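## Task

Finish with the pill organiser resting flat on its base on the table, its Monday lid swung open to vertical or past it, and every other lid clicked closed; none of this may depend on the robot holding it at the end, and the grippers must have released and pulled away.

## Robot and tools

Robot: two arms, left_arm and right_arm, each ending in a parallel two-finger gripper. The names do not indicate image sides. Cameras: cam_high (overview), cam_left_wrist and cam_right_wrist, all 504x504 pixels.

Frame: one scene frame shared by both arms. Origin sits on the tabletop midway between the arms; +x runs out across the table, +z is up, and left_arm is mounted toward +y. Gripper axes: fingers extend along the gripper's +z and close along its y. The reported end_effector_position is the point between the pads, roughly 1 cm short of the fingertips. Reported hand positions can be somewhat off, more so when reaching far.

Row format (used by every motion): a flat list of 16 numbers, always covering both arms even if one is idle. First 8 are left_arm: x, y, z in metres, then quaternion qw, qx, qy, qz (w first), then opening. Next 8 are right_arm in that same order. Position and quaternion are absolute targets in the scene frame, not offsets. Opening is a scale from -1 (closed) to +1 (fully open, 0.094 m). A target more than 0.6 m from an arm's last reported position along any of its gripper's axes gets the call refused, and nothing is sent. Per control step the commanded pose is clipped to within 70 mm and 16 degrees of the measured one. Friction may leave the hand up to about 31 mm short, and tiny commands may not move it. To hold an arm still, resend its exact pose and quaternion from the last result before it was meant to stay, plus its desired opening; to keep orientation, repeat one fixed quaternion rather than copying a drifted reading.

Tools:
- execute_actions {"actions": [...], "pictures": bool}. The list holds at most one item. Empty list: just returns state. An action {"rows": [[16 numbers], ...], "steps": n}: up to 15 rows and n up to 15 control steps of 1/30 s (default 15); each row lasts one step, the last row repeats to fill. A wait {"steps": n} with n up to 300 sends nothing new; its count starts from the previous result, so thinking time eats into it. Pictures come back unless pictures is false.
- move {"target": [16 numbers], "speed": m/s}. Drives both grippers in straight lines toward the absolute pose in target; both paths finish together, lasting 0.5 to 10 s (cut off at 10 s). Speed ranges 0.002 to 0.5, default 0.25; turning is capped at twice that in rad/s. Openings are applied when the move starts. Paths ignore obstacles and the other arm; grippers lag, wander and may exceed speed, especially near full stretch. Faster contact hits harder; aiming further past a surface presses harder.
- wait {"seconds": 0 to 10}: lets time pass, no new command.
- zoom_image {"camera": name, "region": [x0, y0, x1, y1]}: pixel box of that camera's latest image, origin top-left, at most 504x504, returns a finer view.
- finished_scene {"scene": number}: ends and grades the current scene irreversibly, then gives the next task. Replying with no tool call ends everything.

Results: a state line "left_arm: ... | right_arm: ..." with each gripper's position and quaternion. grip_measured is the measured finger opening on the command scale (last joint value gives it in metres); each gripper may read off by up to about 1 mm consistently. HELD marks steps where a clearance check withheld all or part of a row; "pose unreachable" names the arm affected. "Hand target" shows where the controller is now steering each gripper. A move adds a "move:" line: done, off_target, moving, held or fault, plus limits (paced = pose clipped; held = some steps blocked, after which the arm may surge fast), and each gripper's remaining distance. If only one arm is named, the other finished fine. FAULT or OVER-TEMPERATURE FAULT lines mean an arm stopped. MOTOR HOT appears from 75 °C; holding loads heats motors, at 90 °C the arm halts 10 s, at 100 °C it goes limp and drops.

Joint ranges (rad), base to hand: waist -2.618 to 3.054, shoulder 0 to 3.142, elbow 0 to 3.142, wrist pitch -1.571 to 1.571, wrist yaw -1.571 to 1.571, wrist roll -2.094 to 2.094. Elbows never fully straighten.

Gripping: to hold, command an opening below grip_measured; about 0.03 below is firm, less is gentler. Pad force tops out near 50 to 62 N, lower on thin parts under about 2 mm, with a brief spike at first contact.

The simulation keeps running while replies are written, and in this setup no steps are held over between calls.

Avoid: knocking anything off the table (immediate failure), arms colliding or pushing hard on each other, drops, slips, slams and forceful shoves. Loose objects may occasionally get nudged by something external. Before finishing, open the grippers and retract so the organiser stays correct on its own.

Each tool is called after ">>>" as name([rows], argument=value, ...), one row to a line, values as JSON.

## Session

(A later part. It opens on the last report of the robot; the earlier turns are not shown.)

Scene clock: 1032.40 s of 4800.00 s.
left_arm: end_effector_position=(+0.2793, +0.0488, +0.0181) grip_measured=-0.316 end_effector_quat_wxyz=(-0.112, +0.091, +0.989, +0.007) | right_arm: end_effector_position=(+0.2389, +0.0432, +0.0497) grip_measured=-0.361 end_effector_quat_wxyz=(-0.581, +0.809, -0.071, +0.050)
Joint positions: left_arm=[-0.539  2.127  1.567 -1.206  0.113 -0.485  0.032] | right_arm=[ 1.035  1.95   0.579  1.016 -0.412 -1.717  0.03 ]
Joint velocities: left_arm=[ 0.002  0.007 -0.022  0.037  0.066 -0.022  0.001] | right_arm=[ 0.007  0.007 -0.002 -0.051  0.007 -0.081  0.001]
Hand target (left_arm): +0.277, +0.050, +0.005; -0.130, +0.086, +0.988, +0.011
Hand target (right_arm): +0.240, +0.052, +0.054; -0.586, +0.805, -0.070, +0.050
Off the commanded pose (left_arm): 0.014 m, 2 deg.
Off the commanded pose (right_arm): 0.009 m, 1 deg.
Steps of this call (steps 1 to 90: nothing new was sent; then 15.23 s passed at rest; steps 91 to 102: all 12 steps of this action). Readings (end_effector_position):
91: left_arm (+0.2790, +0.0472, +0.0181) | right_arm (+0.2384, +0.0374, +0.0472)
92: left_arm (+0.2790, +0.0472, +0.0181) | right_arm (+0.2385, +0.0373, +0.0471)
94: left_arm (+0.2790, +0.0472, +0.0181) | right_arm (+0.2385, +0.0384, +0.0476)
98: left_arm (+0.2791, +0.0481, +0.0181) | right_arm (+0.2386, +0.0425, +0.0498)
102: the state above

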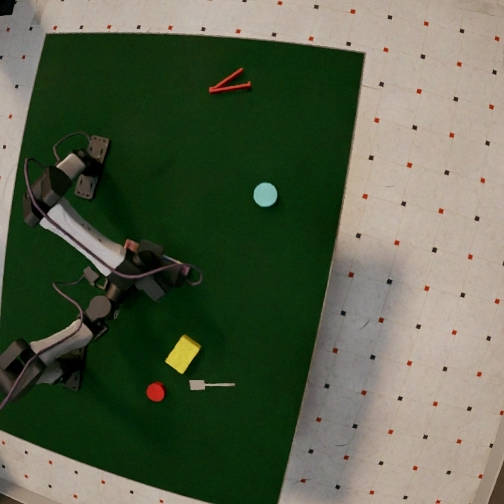

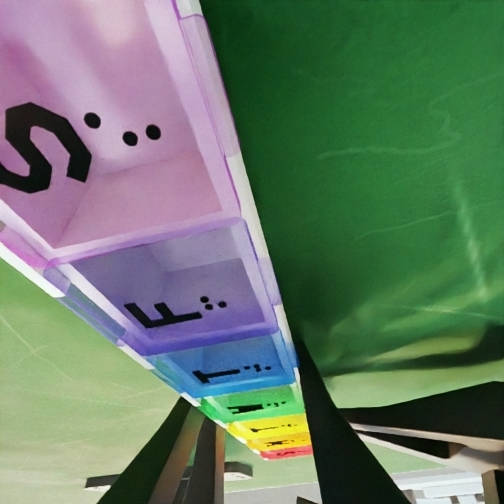

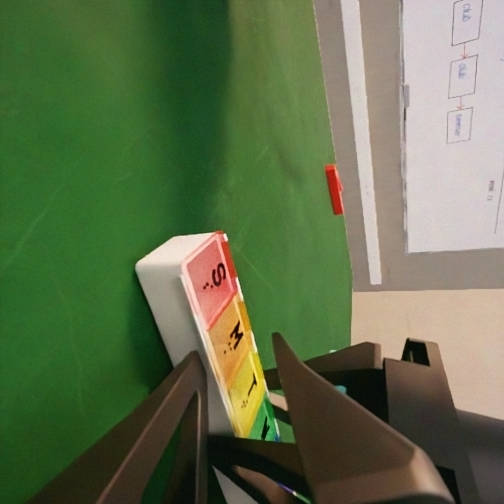

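>>> execute_actions([
  {"rows":[[0.277,0.047,0.000,-0.130,0.086,0.987,0.011,-0.42,0.240,0.054,0.055,-0.586,0.806,-0.070,0.051,-0.36],[0.277,0.046,-0.004,-0.130,0.086,0.987,0.011,-0.42,0.240,0.055,0.057,-0.586,0.806,-0.070,0.051,-0.36],[0.277,0.045,-0.006,-0.130,0.086,0.987,0.011,-0.42,0.240,0.056,0.059,-0.586,0.806,-0.070,0.051,-0.36],[0.277,0.044,-0.008,-0.130,0.086,0.987,0.011,-0.42,0.240,0.057,0.061,-0.586,0.806,-0.070,0.051,-0.36],[0.277,0.044,-0.008,-0.130,0.086,0.987,0.011,-0.42,0.240,0.058,0.063,-0.586,0.806,-0.070,0.051,-0.36],[0.277,0.044,-0.008,-0.130,0.086,0.987,0.011,-0.42,0.240,0.058,0.066,-0.586,0.806,-0.070,0.051,-0.36],[0.277,0.044,-0.008,-0.130,0.086,0.987,0.011,-0.42,0.240,0.058,0.069,-0.586,0.806,-0.070,0.051,-0.36],[0.277,0.044,-0.008,-0.130,0.086,0.987,0.011,-0.42,0.240,0.058,0.072,-0.586,0.806,-0.070,0.051,-0.36],[0.277,0.044,-0.008,-0.130,0.086,0.987,0.011,-0.42,0.240,0.058,0.075,-0.586,0.806,-0.070,0.051,-0.36],[0.277,0.044,-0.008,-0.130,0.086,0.987,0.011,-0.42,0.240,0.058,0.078,-0.586,0.806,-0.070,0.051,-0.36]],"steps":13},
])

>>> zoom_image(camera="cam_right_wrist", region=[130,200,330,440])

Scene clock: 1042.57 s of 4800.00 s.
left_arm: end_effector_position=(+0.2789, +0.0494, +0.0177) grip_measured=-0.316 end_effector_quat_wxyz=(-0.114, +0.091, +0.989, +0.008) | right_arm: end_effector_position=(+0.2381, +0.0446, +0.0538) grip_measured=-0.361 end_effector_quat_wxyz=(-0.562, +0.822, -0.082, +0.044)
Joint positions: left_arm=[-0.539  2.129  1.567 -1.208  0.112 -0.485  0.032] | right_arm=[ 1.046  1.891  0.605  0.88  -0.39  -1.712  0.03 ]
Joint velocities: left_arm=[ 0.007 -0.007 -0.007  0.022  0.022 -0.037  0.   ] | right_arm=[ 0.012 -0.071  0.037 -0.315  0.066  0.081  0.   ]
Hand target (left_arm): +0.276, +0.045, -0.006; -0.130, +0.086, +0.988, +0.011
Hand target (right_arm): +0.239, +0.057, +0.079; -0.586, +0.805, -0.070, +0.050
Off the commanded pose (left_arm): 0.026 m, 2 deg.
Off the commanded pose (right_arm): 0.028 m, 4 deg.
Steps of this call (steps 1 to 90: nothing new was sent; then 6.73 s passed at rest; steps 91 to 103: all 13 steps of this action). Readings (end_effector_position):
91: left_arm (+0.2794, +0.0489, +0.0181) | right_arm (+0.2388, +0.0433, +0.0495)
92: left_arm (+0.2793, +0.0490, +0.0177) | right_arm (+0.2389, +0.0438, +0.0497)
94: left_arm (+0.2794, +0.0497, +0.0175) | right_arm (+0.2390, +0.0449, +0.0497)
98: left_arm (+0.2795, +0.0501, +0.0176) | right_arm (+0.2391, +0.0455, +0.0509)
103: the state above

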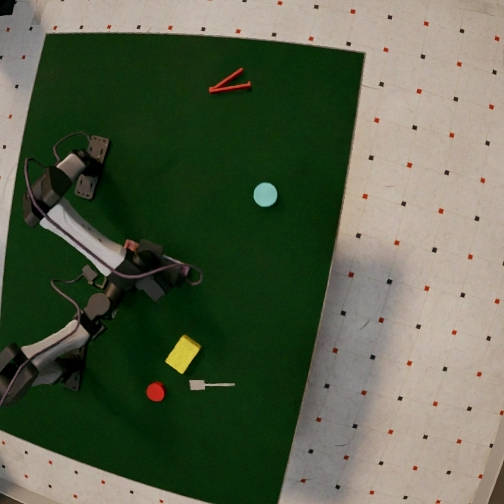

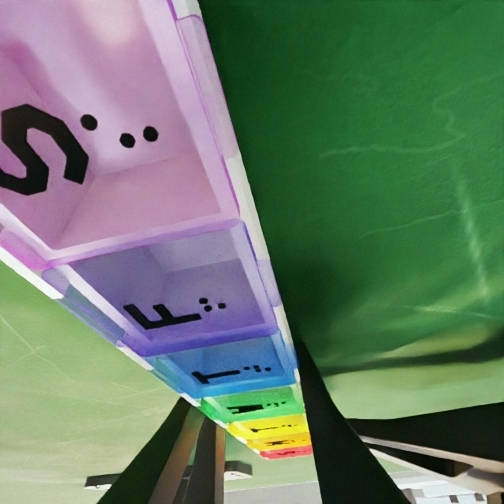

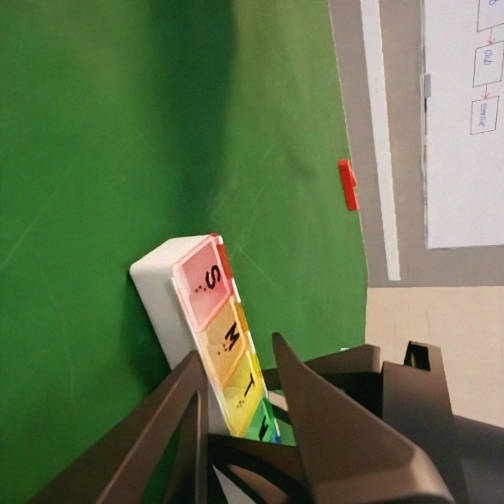

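Region (130, 200, 330, 440) of cam_right_wrist's 504x504 image, scaled by 2.100, with more detail than that image has.

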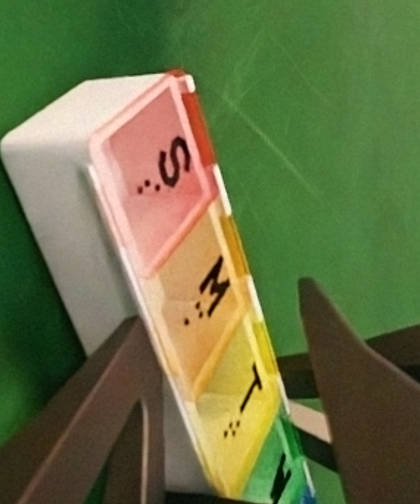

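Tip is at the lip. Continue lifting.

>>> execute_actions([
  {"rows":[[0.277,0.044,-0.008,-0.130,0.086,0.987,0.011,-0.42,0.240,0.059,0.081,-0.586,0.806,-0.070,0.051,-0.36],[0.277,0.044,-0.008,-0.130,0.086,0.987,0.011,-0.42,0.240,0.060,0.084,-0.586,0.806,-0.070,0.051,-0.36],[0.277,0.044,-0.008,-0.130,0.086,0.987,0.011,-0.42,0.240,0.061,0.087,-0.586,0.806,-0.070,0.051,-0.36],[0.277,0.044,-0.008,-0.130,0.086,0.987,0.011,-0.42,0.240,0.062,0.090,-0.586,0.806,-0.070,0.051,-0.36],[0.277,0.044,-0.008,-0.130,0.086,0.987,0.011,-0.42,0.240,0.062,0.093,-0.586,0.806,-0.070,0.051,-0.36],[0.277,0.044,-0.008,-0.130,0.086,0.987,0.011,-0.42,0.240,0.062,0.096,-0.586,0.806,-0.070,0.051,-0.36]],"steps":9},
])

>>> zoom_image(camera="cam_right_wrist", region=[130,200,330,440])

Scene clock: 1050.27 s of 4800.00 s.
left_arm: end_effector_position=(+0.2777, +0.0478, +0.0172) grip_measured=-0.316 end_effector_quat_wxyz=(-0.117, +0.087, +0.989, +0.004) | right_arm: end_effector_position=(+0.2374, +0.0458, +0.0649) grip_measured=-0.361 end_effector_quat_wxyz=(-0.552, +0.829, -0.086, +0.042)
Joint positions: left_arm=[-0.539  2.131  1.567 -1.207  0.124 -0.491  0.032] | right_arm=[ 1.054  1.828  0.629  0.769 -0.376 -1.712  0.03 ]
Joint velocities: left_arm=[-0.002 -0.012 -0.002  0.037  0.007 -0.007 -0.   ] | right_arm=[ 0.027 -0.256  0.178 -0.022 -0.037  0.022 -0.001]
Hand target (left_arm): +0.276, +0.045, -0.007; -0.130, +0.086, +0.988, +0.011
Hand target (right_arm): +0.238, +0.059, +0.097; -0.586, +0.806, -0.070, +0.050
Off the commanded pose (left_arm): 0.025 m, 2 deg.
Off the commanded pose (right_arm): 0.035 m, 5 deg.
Steps of this call (steps 1 to 90: nothing new was sent; then 4.40 s passed at rest; steps 91 to 99: all 9 steps of this action). Readings (end_effector_position):
91: left_arm (+0.2788, +0.0493, +0.0177) | right_arm (+0.2381, +0.0446, +0.0539)
92: left_arm (+0.2787, +0.0490, +0.0177) | right_arm (+0.2380, +0.0445, +0.0542)
94: left_arm (+0.2784, +0.0486, +0.0177) | right_arm (+0.2378, +0.0443, +0.0549)
98: left_arm (+0.2777, +0.0478, +0.0172) | right_arm (+0.2370, +0.0439, +0.0597)
99: the state above

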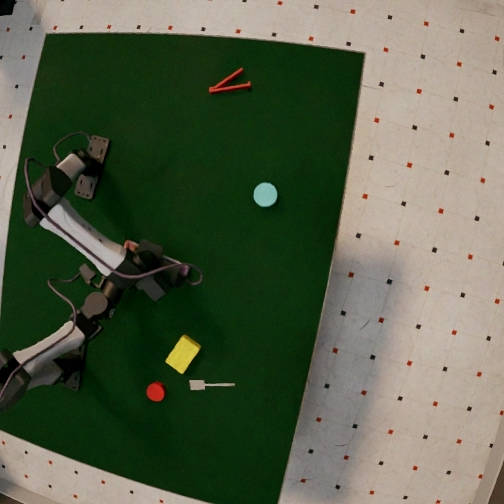

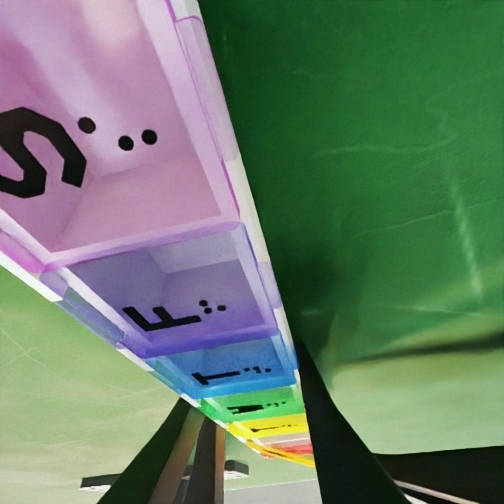

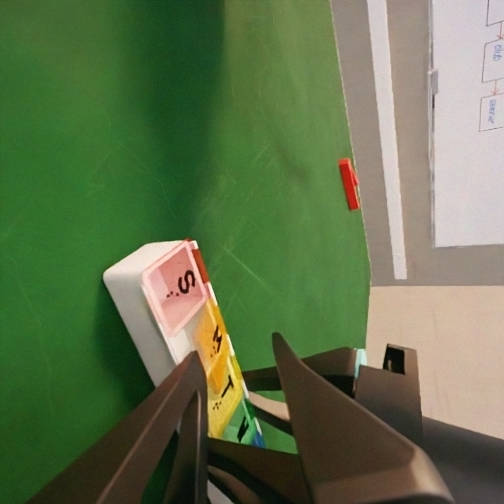

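Region (130, 200, 330, 440) of cam_right_wrist's 504x504 image, scaled by 2.100, with more detail than that image has.

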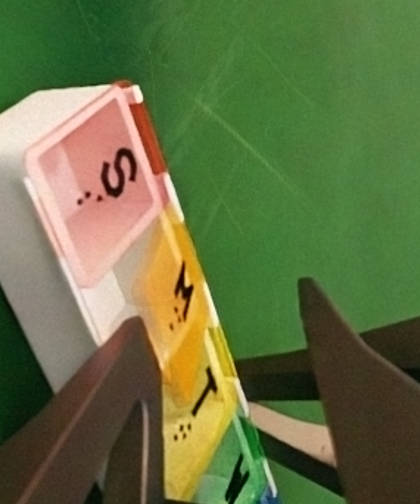

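>>> execute_actions([
  {"rows":[[0.277,0.047,0.004,-0.130,0.086,0.987,0.011,-0.42,0.236,0.050,0.076,-0.586,0.806,-0.070,0.051,-0.36],[0.277,0.047,0.006,-0.130,0.086,0.987,0.011,-0.42,0.236,0.052,0.076,-0.586,0.806,-0.070,0.051,-0.36],[0.277,0.047,0.006,-0.130,0.086,0.987,0.011,-0.42,0.236,0.054,0.076,-0.586,0.806,-0.070,0.051,-0.36],[0.277,0.047,0.006,-0.130,0.086,0.987,0.011,-0.42,0.236,0.056,0.076,-0.586,0.806,-0.070,0.051,-0.36],[0.277,0.047,0.006,-0.130,0.086,0.987,0.011,-0.42,0.236,0.058,0.076,-0.586,0.806,-0.070,0.051,-0.36],[0.277,0.047,0.006,-0.130,0.086,0.987,0.011,-0.42,0.236,0.060,0.076,-0.586,0.806,-0.070,0.051,-0.36],[0.277,0.047,0.006,-0.130,0.086,0.987,0.011,-0.42,0.236,0.062,0.076,-0.586,0.806,-0.070,0.051,-0.36]],"steps":10},
])

Scene clock: 1064.93 s of 4800.00 s.
left_arm: end_effector_position=(+0.2779, +0.0476, +0.0178) grip_measured=-0.316 end_effector_quat_wxyz=(-0.117, +0.087, +0.989, +0.004) | right_arm: end_effector_position=(+0.2356, +0.0549, +0.0675) grip_measured=-0.361 end_effector_quat_wxyz=(-0.571, +0.816, -0.074, +0.046)
Joint positions: left_arm=[-0.539  2.131  1.569 -1.21   0.124 -0.491  0.032] | right_arm=[ 1.067  1.87   0.635  0.856 -0.381 -1.708  0.03 ]
Joint velocities: left_arm=[-0.002 -0.012 -0.012 -0.051 -0.007  0.022  0.   ] | right_arm=[ 0.051  0.007  0.002  0.095 -0.051 -0.066  0.001]
Hand target (left_arm): +0.277, +0.047, +0.006; -0.130, +0.086, +0.988, +0.011
Hand target (right_arm): +0.236, +0.061, +0.076; -0.586, +0.806, -0.070, +0.050
Off the commanded pose (left_arm): 0.012 m, 2 deg.
Off the commanded pose (right_arm): 0.011 m, 2 deg.
Steps of this call (steps 1 to 90: nothing new was sent; then 11.33 s passed at rest; steps 91 to 100: all 10 steps of this action). Readings (end_effector_position):
91: left_arm (+0.2777, +0.0478, +0.0175) | right_arm (+0.2400, +0.0524, +0.0829)
92: left_arm (+0.2779, +0.0476, +0.0178) | right_arm (+0.2399, +0.0525, +0.0826)
94: left_arm (+0.2779, +0.0476, +0.0178) | right_arm (+0.2397, +0.0525, +0.0775)
98: left_arm (+0.2779, +0.0476, +0.0178) | right_arm (+0.2372, +0.0540, +0.0686)
100: the state above

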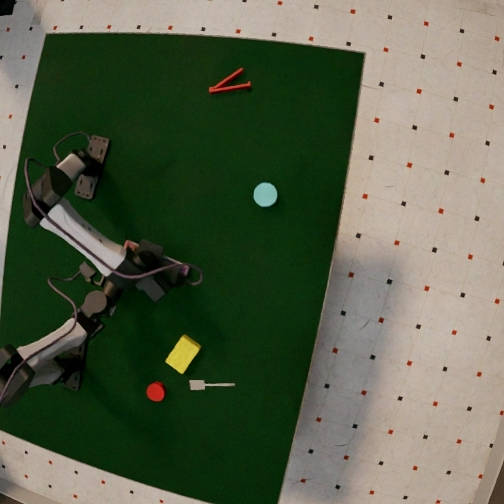

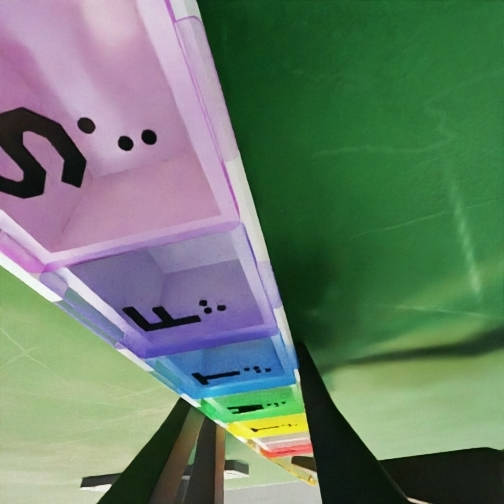

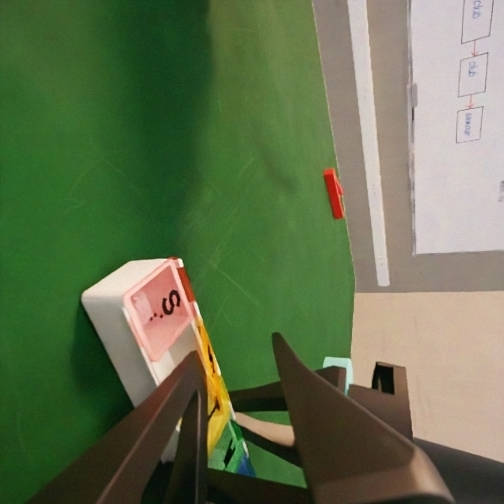

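>>> zoom_image(camera="cam_right_wrist", region=[100,230,300,470])

Region (100, 230, 300, 470) of cam_right_wrist's 504x504 image, scaled by 2.100, with more detail than that image has.

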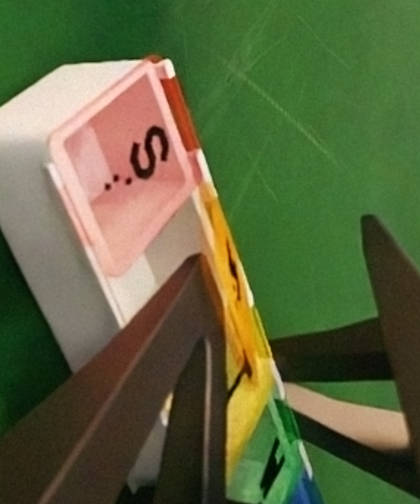

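>>> execute_actions([
  {"rows":[[0.277,0.047,0.006,-0.130,0.086,0.987,0.011,-0.42,0.236,0.063,0.078,-0.586,0.806,-0.070,0.051,-0.36],[0.277,0.047,0.006,-0.130,0.086,0.987,0.011,-0.42,0.236,0.065,0.078,-0.586,0.806,-0.070,0.051,-0.36],[0.277,0.047,0.006,-0.130,0.086,0.987,0.011,-0.42,0.237,0.067,0.078,-0.586,0.806,-0.070,0.051,-0.36],[0.277,0.047,0.006,-0.130,0.086,0.987,0.011,-0.42,0.237,0.069,0.078,-0.586,0.806,-0.070,0.051,-0.36],[0.277,0.047,0.006,-0.130,0.086,0.987,0.011,-0.42,0.237,0.071,0.078,-0.586,0.806,-0.070,0.051,-0.36],[0.277,0.047,0.006,-0.130,0.086,0.987,0.011,-0.42,0.237,0.073,0.078,-0.586,0.806,-0.070,0.051,-0.36],[0.277,0.047,0.006,-0.130,0.086,0.987,0.011,-0.42,0.237,0.075,0.078,-0.586,0.806,-0.070,0.051,-0.36]],"steps":11},
])

>>> zoom_image(camera="cam_right_wrist", region=[80,230,300,490])

Scene clock: 1078.10 s of 4800.00 s.
left_arm: end_effector_position=(+0.2779, +0.0476, +0.0178) grip_measured=-0.316 end_effector_quat_wxyz=(-0.117, +0.087, +0.989, +0.004) | right_arm: end_effector_position=(+0.2351, +0.0686, +0.0755) grip_measured=-0.361 end_effector_quat_wxyz=(-0.582, +0.809, -0.067, +0.048)
Joint positions: left_arm=[-0.539  2.131  1.569 -1.21   0.124 -0.491  0.032] | right_arm=[ 1.088  1.891  0.674  0.871 -0.369 -1.701  0.03 ]
Joint velocities: left_arm=[ 0.007  0.002 -0.022  0.051 -0.022 -0.051 -0.   ] | right_arm=[-0.002  0.032  0.027 -0.081 -0.007  0.022 -0.   ]
Hand target (left_arm): +0.277, +0.047, +0.006; -0.130, +0.086, +0.988, +0.011
Hand target (right_arm): +0.237, +0.075, +0.079; -0.586, +0.805, -0.070, +0.050
Off the commanded pose (left_arm): 0.012 m, 2 deg.
Off the commanded pose (right_arm): 0.007 m, 1 deg.
Steps of this call (steps 1 to 90: nothing new was sent; then 9.80 s passed at rest; steps 91 to 101: all 11 steps of this action). Readings (end_effector_position):
91: left_arm (+0.2779, +0.0476, +0.0178) | right_arm (+0.2357, +0.0562, +0.0705)
92: left_arm (+0.2779, +0.0476, +0.0178) | right_arm (+0.2357, +0.0562, +0.0705)
94: left_arm (+0.2779, +0.0476, +0.0178) | right_arm (+0.2349, +0.0572, +0.0708)
98: left_arm (+0.2779, +0.0476, +0.0178) | right_arm (+0.2351, +0.0656, +0.0741)
101: the state above

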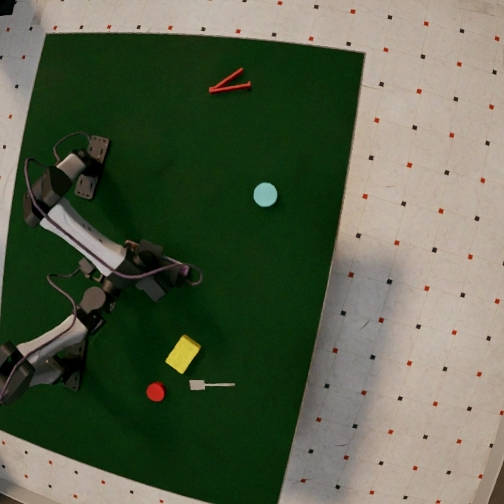

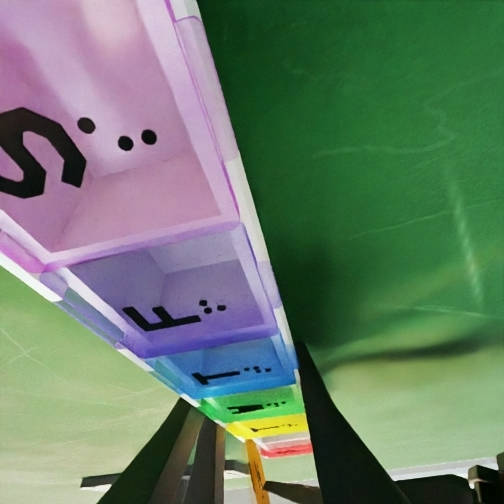

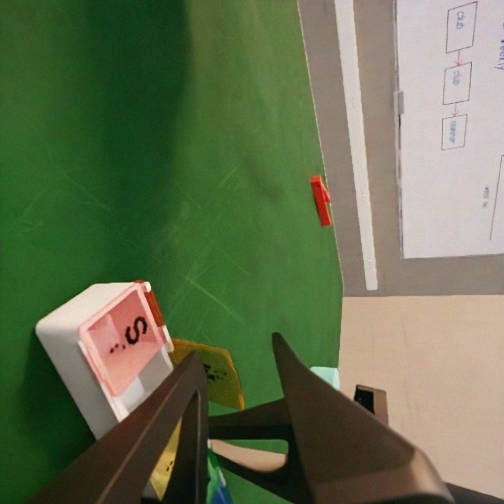

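Region (80, 230, 300, 490) of cam_right_wrist's 504x504 image, scaled by 1.938, with more detail than that image has; it fills the left 426 columns of this view, and the rest is white.

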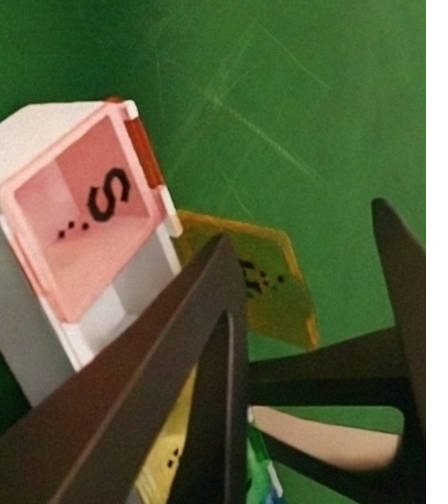

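>>> execute_actions([
  {"rows":[[0.277,0.047,0.006,-0.130,0.086,0.987,0.011,-0.42,0.236,0.077,0.079,-0.586,0.806,-0.070,0.051,-0.36],[0.277,0.047,0.006,-0.130,0.086,0.987,0.011,-0.42,0.236,0.079,0.079,-0.586,0.806,-0.070,0.051,-0.36],[0.277,0.047,0.006,-0.130,0.086,0.987,0.011,-0.42,0.236,0.081,0.079,-0.586,0.806,-0.070,0.051,-0.36],[0.277,0.047,0.006,-0.130,0.086,0.987,0.011,-0.42,0.236,0.083,0.079,-0.586,0.806,-0.070,0.051,-0.36],[0.277,0.047,0.006,-0.130,0.086,0.987,0.011,-0.42,0.236,0.085,0.079,-0.586,0.806,-0.070,0.051,-0.36]],"steps":10},
])

>>> zoom_image(camera="cam_right_wrist", region=[40,230,300,504])

Scene clock: 1085.67 s of 4800.00 s.
left_arm: end_effector_position=(+0.2779, +0.0476, +0.0178) grip_measured=-0.316 end_effector_quat_wxyz=(-0.117, +0.087, +0.989, +0.004) | right_arm: end_effector_position=(+0.2347, +0.0796, +0.0785) grip_measured=-0.361 end_effector_quat_wxyz=(-0.586, +0.806, -0.066, +0.051)
Joint positions: left_arm=[-0.539  2.131  1.569 -1.21   0.124 -0.491  0.032] | right_arm=[ 1.107  1.911  0.71   0.868 -0.351 -1.694  0.03 ]
Joint velocities: left_arm=[-0.002  0.002  0.007 -0.037  0.037  0.051 -0.001] | right_arm=[ 0.007  0.017  0.007 -0.051  0.007 -0.007  0.   ]
Hand target (left_arm): +0.277, +0.047, +0.006; -0.130, +0.086, +0.988, +0.011
Hand target (right_arm): +0.236, +0.085, +0.079; -0.586, +0.805, -0.070, +0.051
Off the commanded pose (left_arm): 0.012 m, 2 deg.
Off the commanded pose (right_arm): 0.006 m, 0 deg.
Steps of this call (steps 1 to 90: nothing new was sent; then 4.23 s passed at rest; steps 91 to 100: all 10 steps of this action). Readings (end_effector_position):
91: left_arm (+0.2779, +0.0476, +0.0178) | right_arm (+0.2358, +0.0685, +0.0748)
92: left_arm (+0.2779, +0.0476, +0.0178) | right_arm (+0.2355, +0.0690, +0.0749)
94: left_arm (+0.2779, +0.0476, +0.0178) | right_arm (+0.2351, +0.0723, +0.0758)
98: left_arm (+0.2779, +0.0476, +0.0178) | right_arm (+0.2346, +0.0791, +0.0784)
100: the state above

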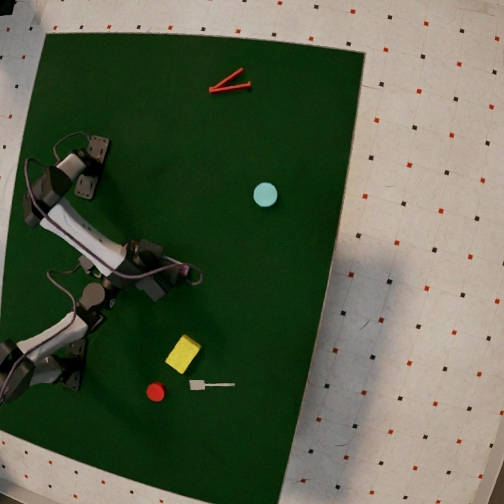

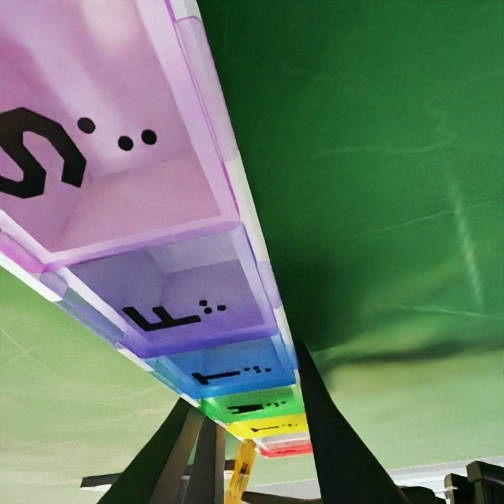

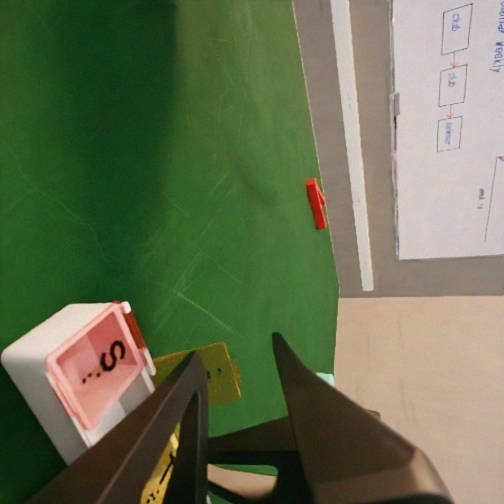

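Region (40, 230, 300, 504) of cam_right_wrist's 504x504 image, scaled by 1.839, with more detail than that image has; it fills the left 478 columns of this view, and the rest is white.

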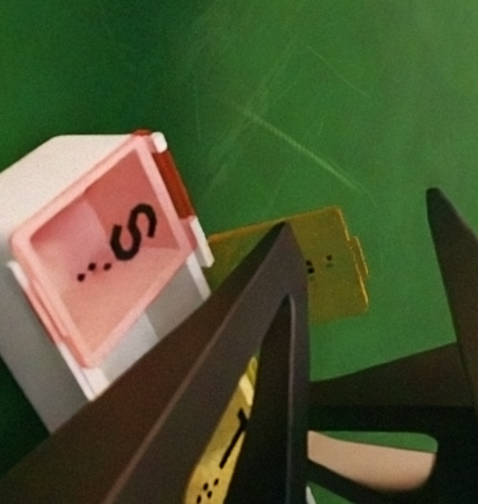

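>>> move(target=[0.277,0.047,0.010,-0.130,0.086,0.987,0.011,-0.42,0.232,0.03,0.095,-0.586,0.806,-0.070,0.051,-0.36], speed=0.1)

>>> move(target=[0.278,0.048,0.018,-0.130,0.086,0.987,0.011,0.3,0.225,-0.03,0.065,-0.450,0.520,-0.619,-0.378,-0.9], speed=0.2)

>>> move(target=[0.30,0.05,0.11,-0.130,0.086,0.987,0.011,0.3,0.225,-0.03,0.065,-0.450,0.520,-0.619,-0.378,-0.9], speed=0.15)

Scene clock: 1095.33 s of 4800.00 s.
left_arm: end_effector_position=(+0.2788, +0.0469, +0.0187) grip_measured=-0.316 end_effector_quat_wxyz=(-0.116, +0.088, +0.989, +0.003) | right_arm: end_effector_position=(+0.2332, +0.0350, +0.0959) grip_measured=-0.361 end_effector_quat_wxyz=(-0.588, +0.804, -0.072, +0.053)
Joint positions: left_arm=[-0.539  2.131  1.574 -1.211  0.124 -0.491  0.032] | right_arm=[ 1.036  1.732  0.563  0.834 -0.408 -1.708  0.03 ]
Joint velocities: left_arm=[ 0.002 -0.007 -0.002 -0.007 -0.037 -0.007  0.   ] | right_arm=[-0.012 -0.012 -0.002 -0.066 -0.051 -0.037  0.   ]
Hand target (left_arm): +0.277, +0.047, +0.010; -0.130, +0.086, +0.988, +0.011
Hand target (right_arm): +0.232, +0.030, +0.094; -0.585, +0.806, -0.069, +0.052
Off the commanded pose (left_arm): 0.009 m, 2 deg.
Off the commanded pose (right_arm): 0.005 m, 0 deg.
After step 90, 5.70 s passed at rest.
move: done

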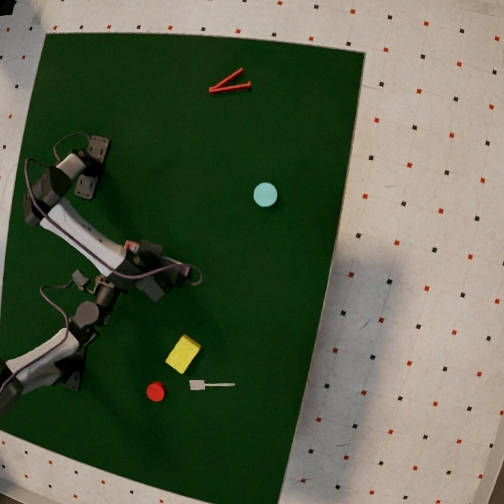

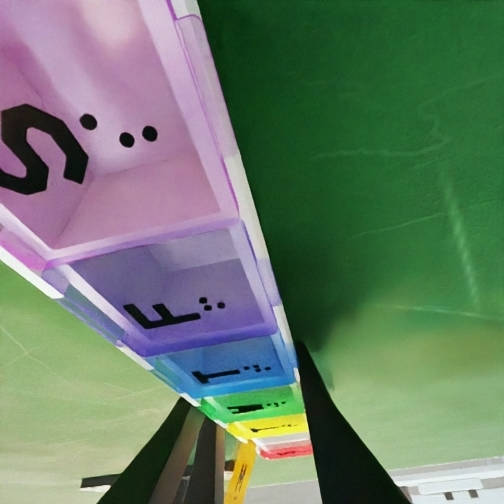

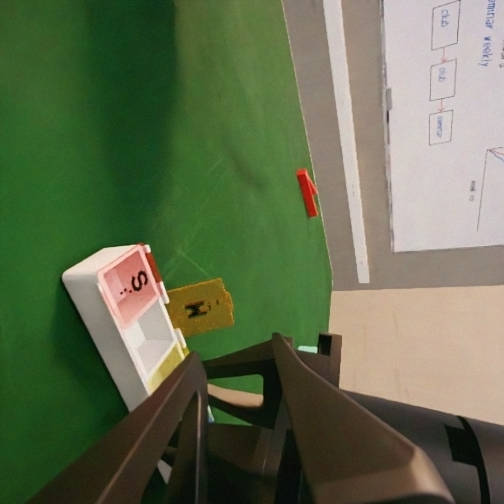

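Scene clock: 1099.77 s of 4800.00 s.
left_arm: end_effector_position=(+0.2789, +0.0468, +0.0230) grip_measured=+0.298 end_effector_quat_wxyz=(-0.118, +0.087, +0.989, +0.004) | right_arm: end_effector_position=(+0.2260, -0.0263, +0.0604) grip_measured=-0.898 end_effector_quat_wxyz=(-0.447, +0.528, -0.620, -0.371)
Joint positions: left_arm=[-0.539  2.131  1.591 -1.233  0.124 -0.491  0.061] | right_arm=[ 0.909  1.724  0.336  1.    -0.528 -0.216  0.005]
Joint velocities: left_arm=[ 0.002  0.002 -0.002 -0.095  0.037  0.066 -0.001] | right_arm=[-0.012 -0.002 -0.017  0.022 -0.081 -0.022 -0.002]
Hand target (left_arm): +0.278, +0.048, +0.018; -0.130, +0.086, +0.988, +0.011
Hand target (right_arm): +0.225, -0.030, +0.063; +0.450, -0.522, +0.619, +0.376
Off the commanded pose (left_arm): 0.005 m, 2 deg.
Off the commanded pose (right_arm): 0.006 m, 1 deg.
move: done

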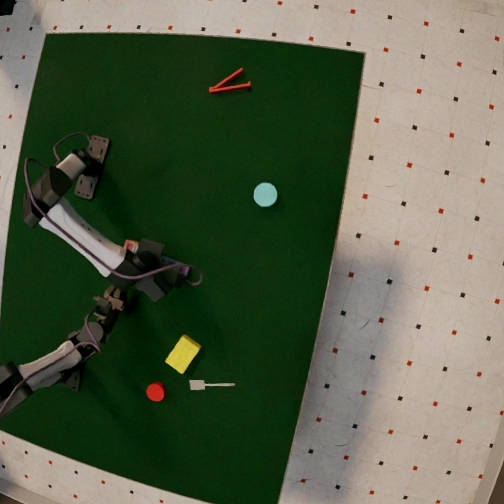

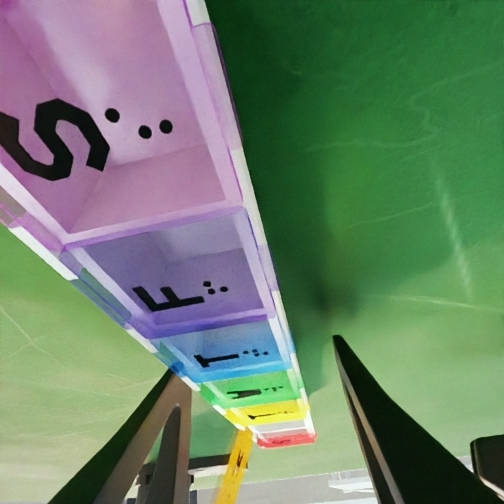

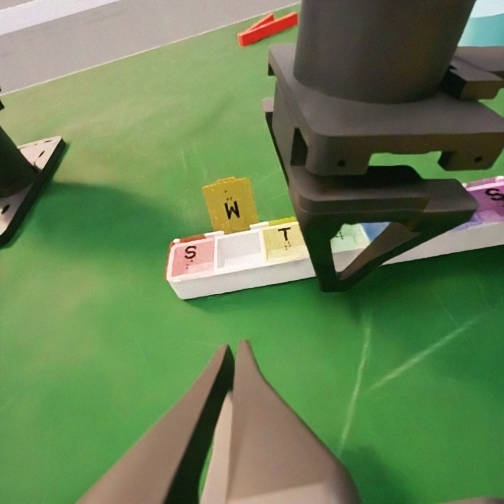

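Scene clock: 1100.93 s of 4800.00 s.
left_arm: end_effector_position=(+0.2989, +0.0451, +0.1112) grip_measured=+0.298 end_effector_quat_wxyz=(-0.109, +0.087, +0.990, -0.005) | right_arm: end_effector_position=(+0.2256, -0.0262, +0.0605) grip_measured=-0.898 end_effector_quat_wxyz=(+0.444, -0.526, +0.622, +0.374)
Joint positions: left_arm=[-0.508  2.131  1.949 -1.569  0.124 -0.462  0.061] | right_arm=[ 0.909  1.724  0.336  1.    -0.53  -0.206  0.005]
Joint velocities: left_arm=[-0.017 -0.002  0.007 -0.051 -0.066 -0.095 -0.001] | right_arm=[-0.007 -0.017 -0.012  0.022 -0.051 -0.037 -0.   ]
Hand target (left_arm): +0.300, +0.050, +0.110; -0.117, +0.085, +0.990, +0.002
Hand target (right_arm): +0.225, -0.030, +0.065; +0.450, -0.521, +0.619, +0.378
Off the commanded pose (left_arm): 0.005 m, 3 deg.
Off the commanded pose (right_arm): 0.006 m, 1 deg.
joint sent to its limit (left arm) — the command would take joint 4 (wrist pitch) past its lower limit, so that joint was sent only as far as its limit.
move: off_target (left_arm)

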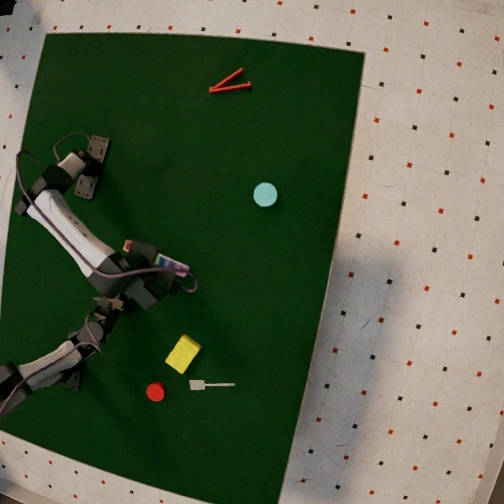

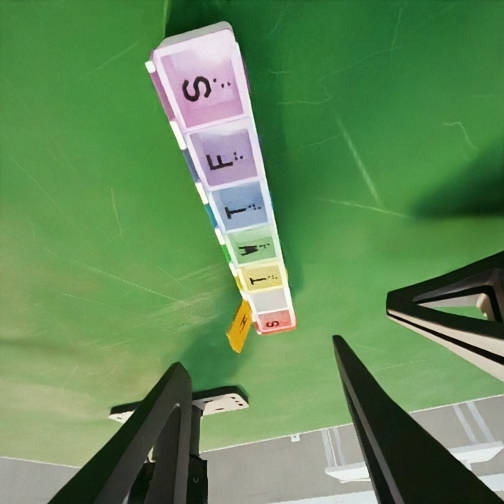

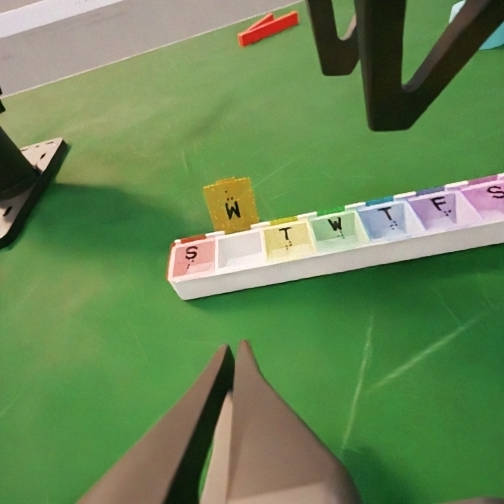

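>>> zoom_image(camera="cam_right_wrist", region=[150,160,504,320])

>>> zoom_image(camera="cam_left_wrist", region=[130,10,330,370])

Region (150, 160, 504, 320) of cam_right_wrist's 504x504 image, scaled by 1.424, with more detail than that image has; it fills the top 228 rows of this view, and the rest is white.

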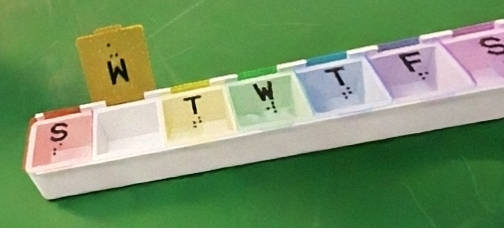

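Region (130, 10, 330, 370) of cam_left_wrist's 504x504 image, scaled by 1.400, with more detail than that image has.

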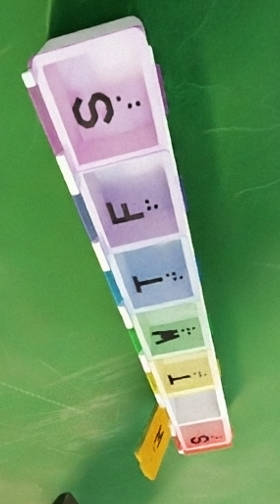

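>>> move(target=[0.22,0.16,0.19,0.025,0.709,0.705,-0.007,0.3,0.15,-0.14,0.12,-0.450,0.520,-0.619,-0.378,-0.9], speed=0.25)

Scene clock: 1124.53 s of 4800.00 s.
left_arm: end_effector_position=(+0.2235, +0.1540, +0.1889) grip_measured=+0.298 end_effector_quat_wxyz=(+0.029, +0.711, +0.703, -0.003) | right_arm: end_effector_position=(+0.1457, -0.1419, +0.1112) grip_measured=-0.898 end_effector_quat_wxyz=(+0.440, -0.521, +0.628, +0.376)
Joint positions: left_arm=[-0.413  1.436  1.433 -1.513  0.019  1.029  0.061] | right_arm=[ 0.719  0.393  0.094 -0.148 -0.703 -0.286  0.005]
Joint velocities: left_arm=[-0.002  0.002  0.007 -0.081  0.037  0.022 -0.   ] | right_arm=[ 0.002 -0.007  0.002 -0.051 -0.007  0.007  0.001]
Hand target (left_arm): +0.218, +0.159, +0.187; +0.025, +0.710, +0.704, -0.007
Hand target (right_arm): +0.147, -0.142, +0.120; +0.450, -0.523, +0.619, +0.375
Off the commanded pose (left_arm): 0.007 m, 1 deg.
Off the commanded pose (right_arm): 0.010 m, 1 deg.
After step 90, 16.97 s passed at rest.
move: done

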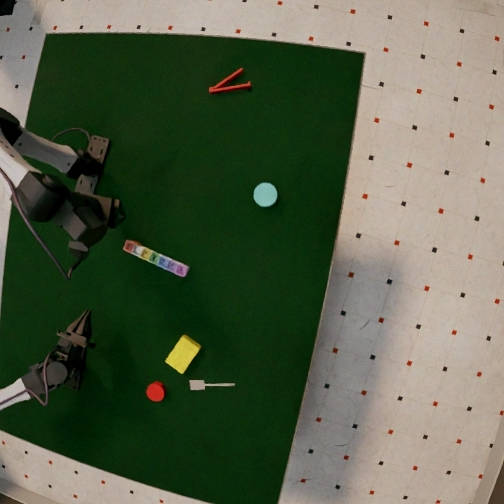

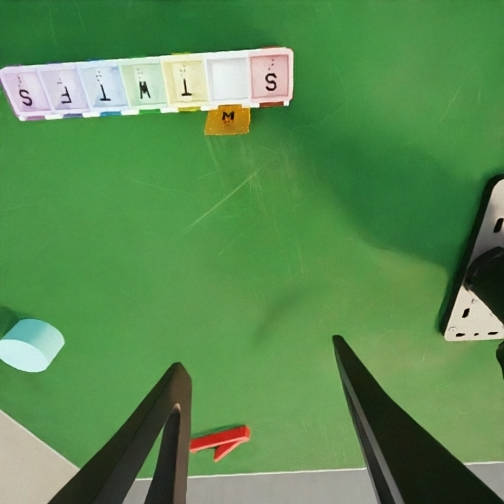

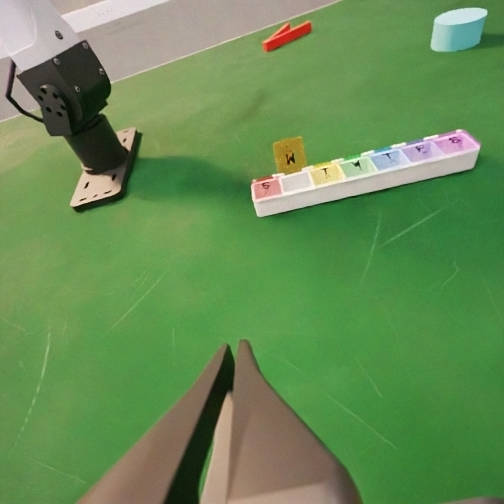

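>>> finished_scene(scene=2)

The scene is finished: the task was done.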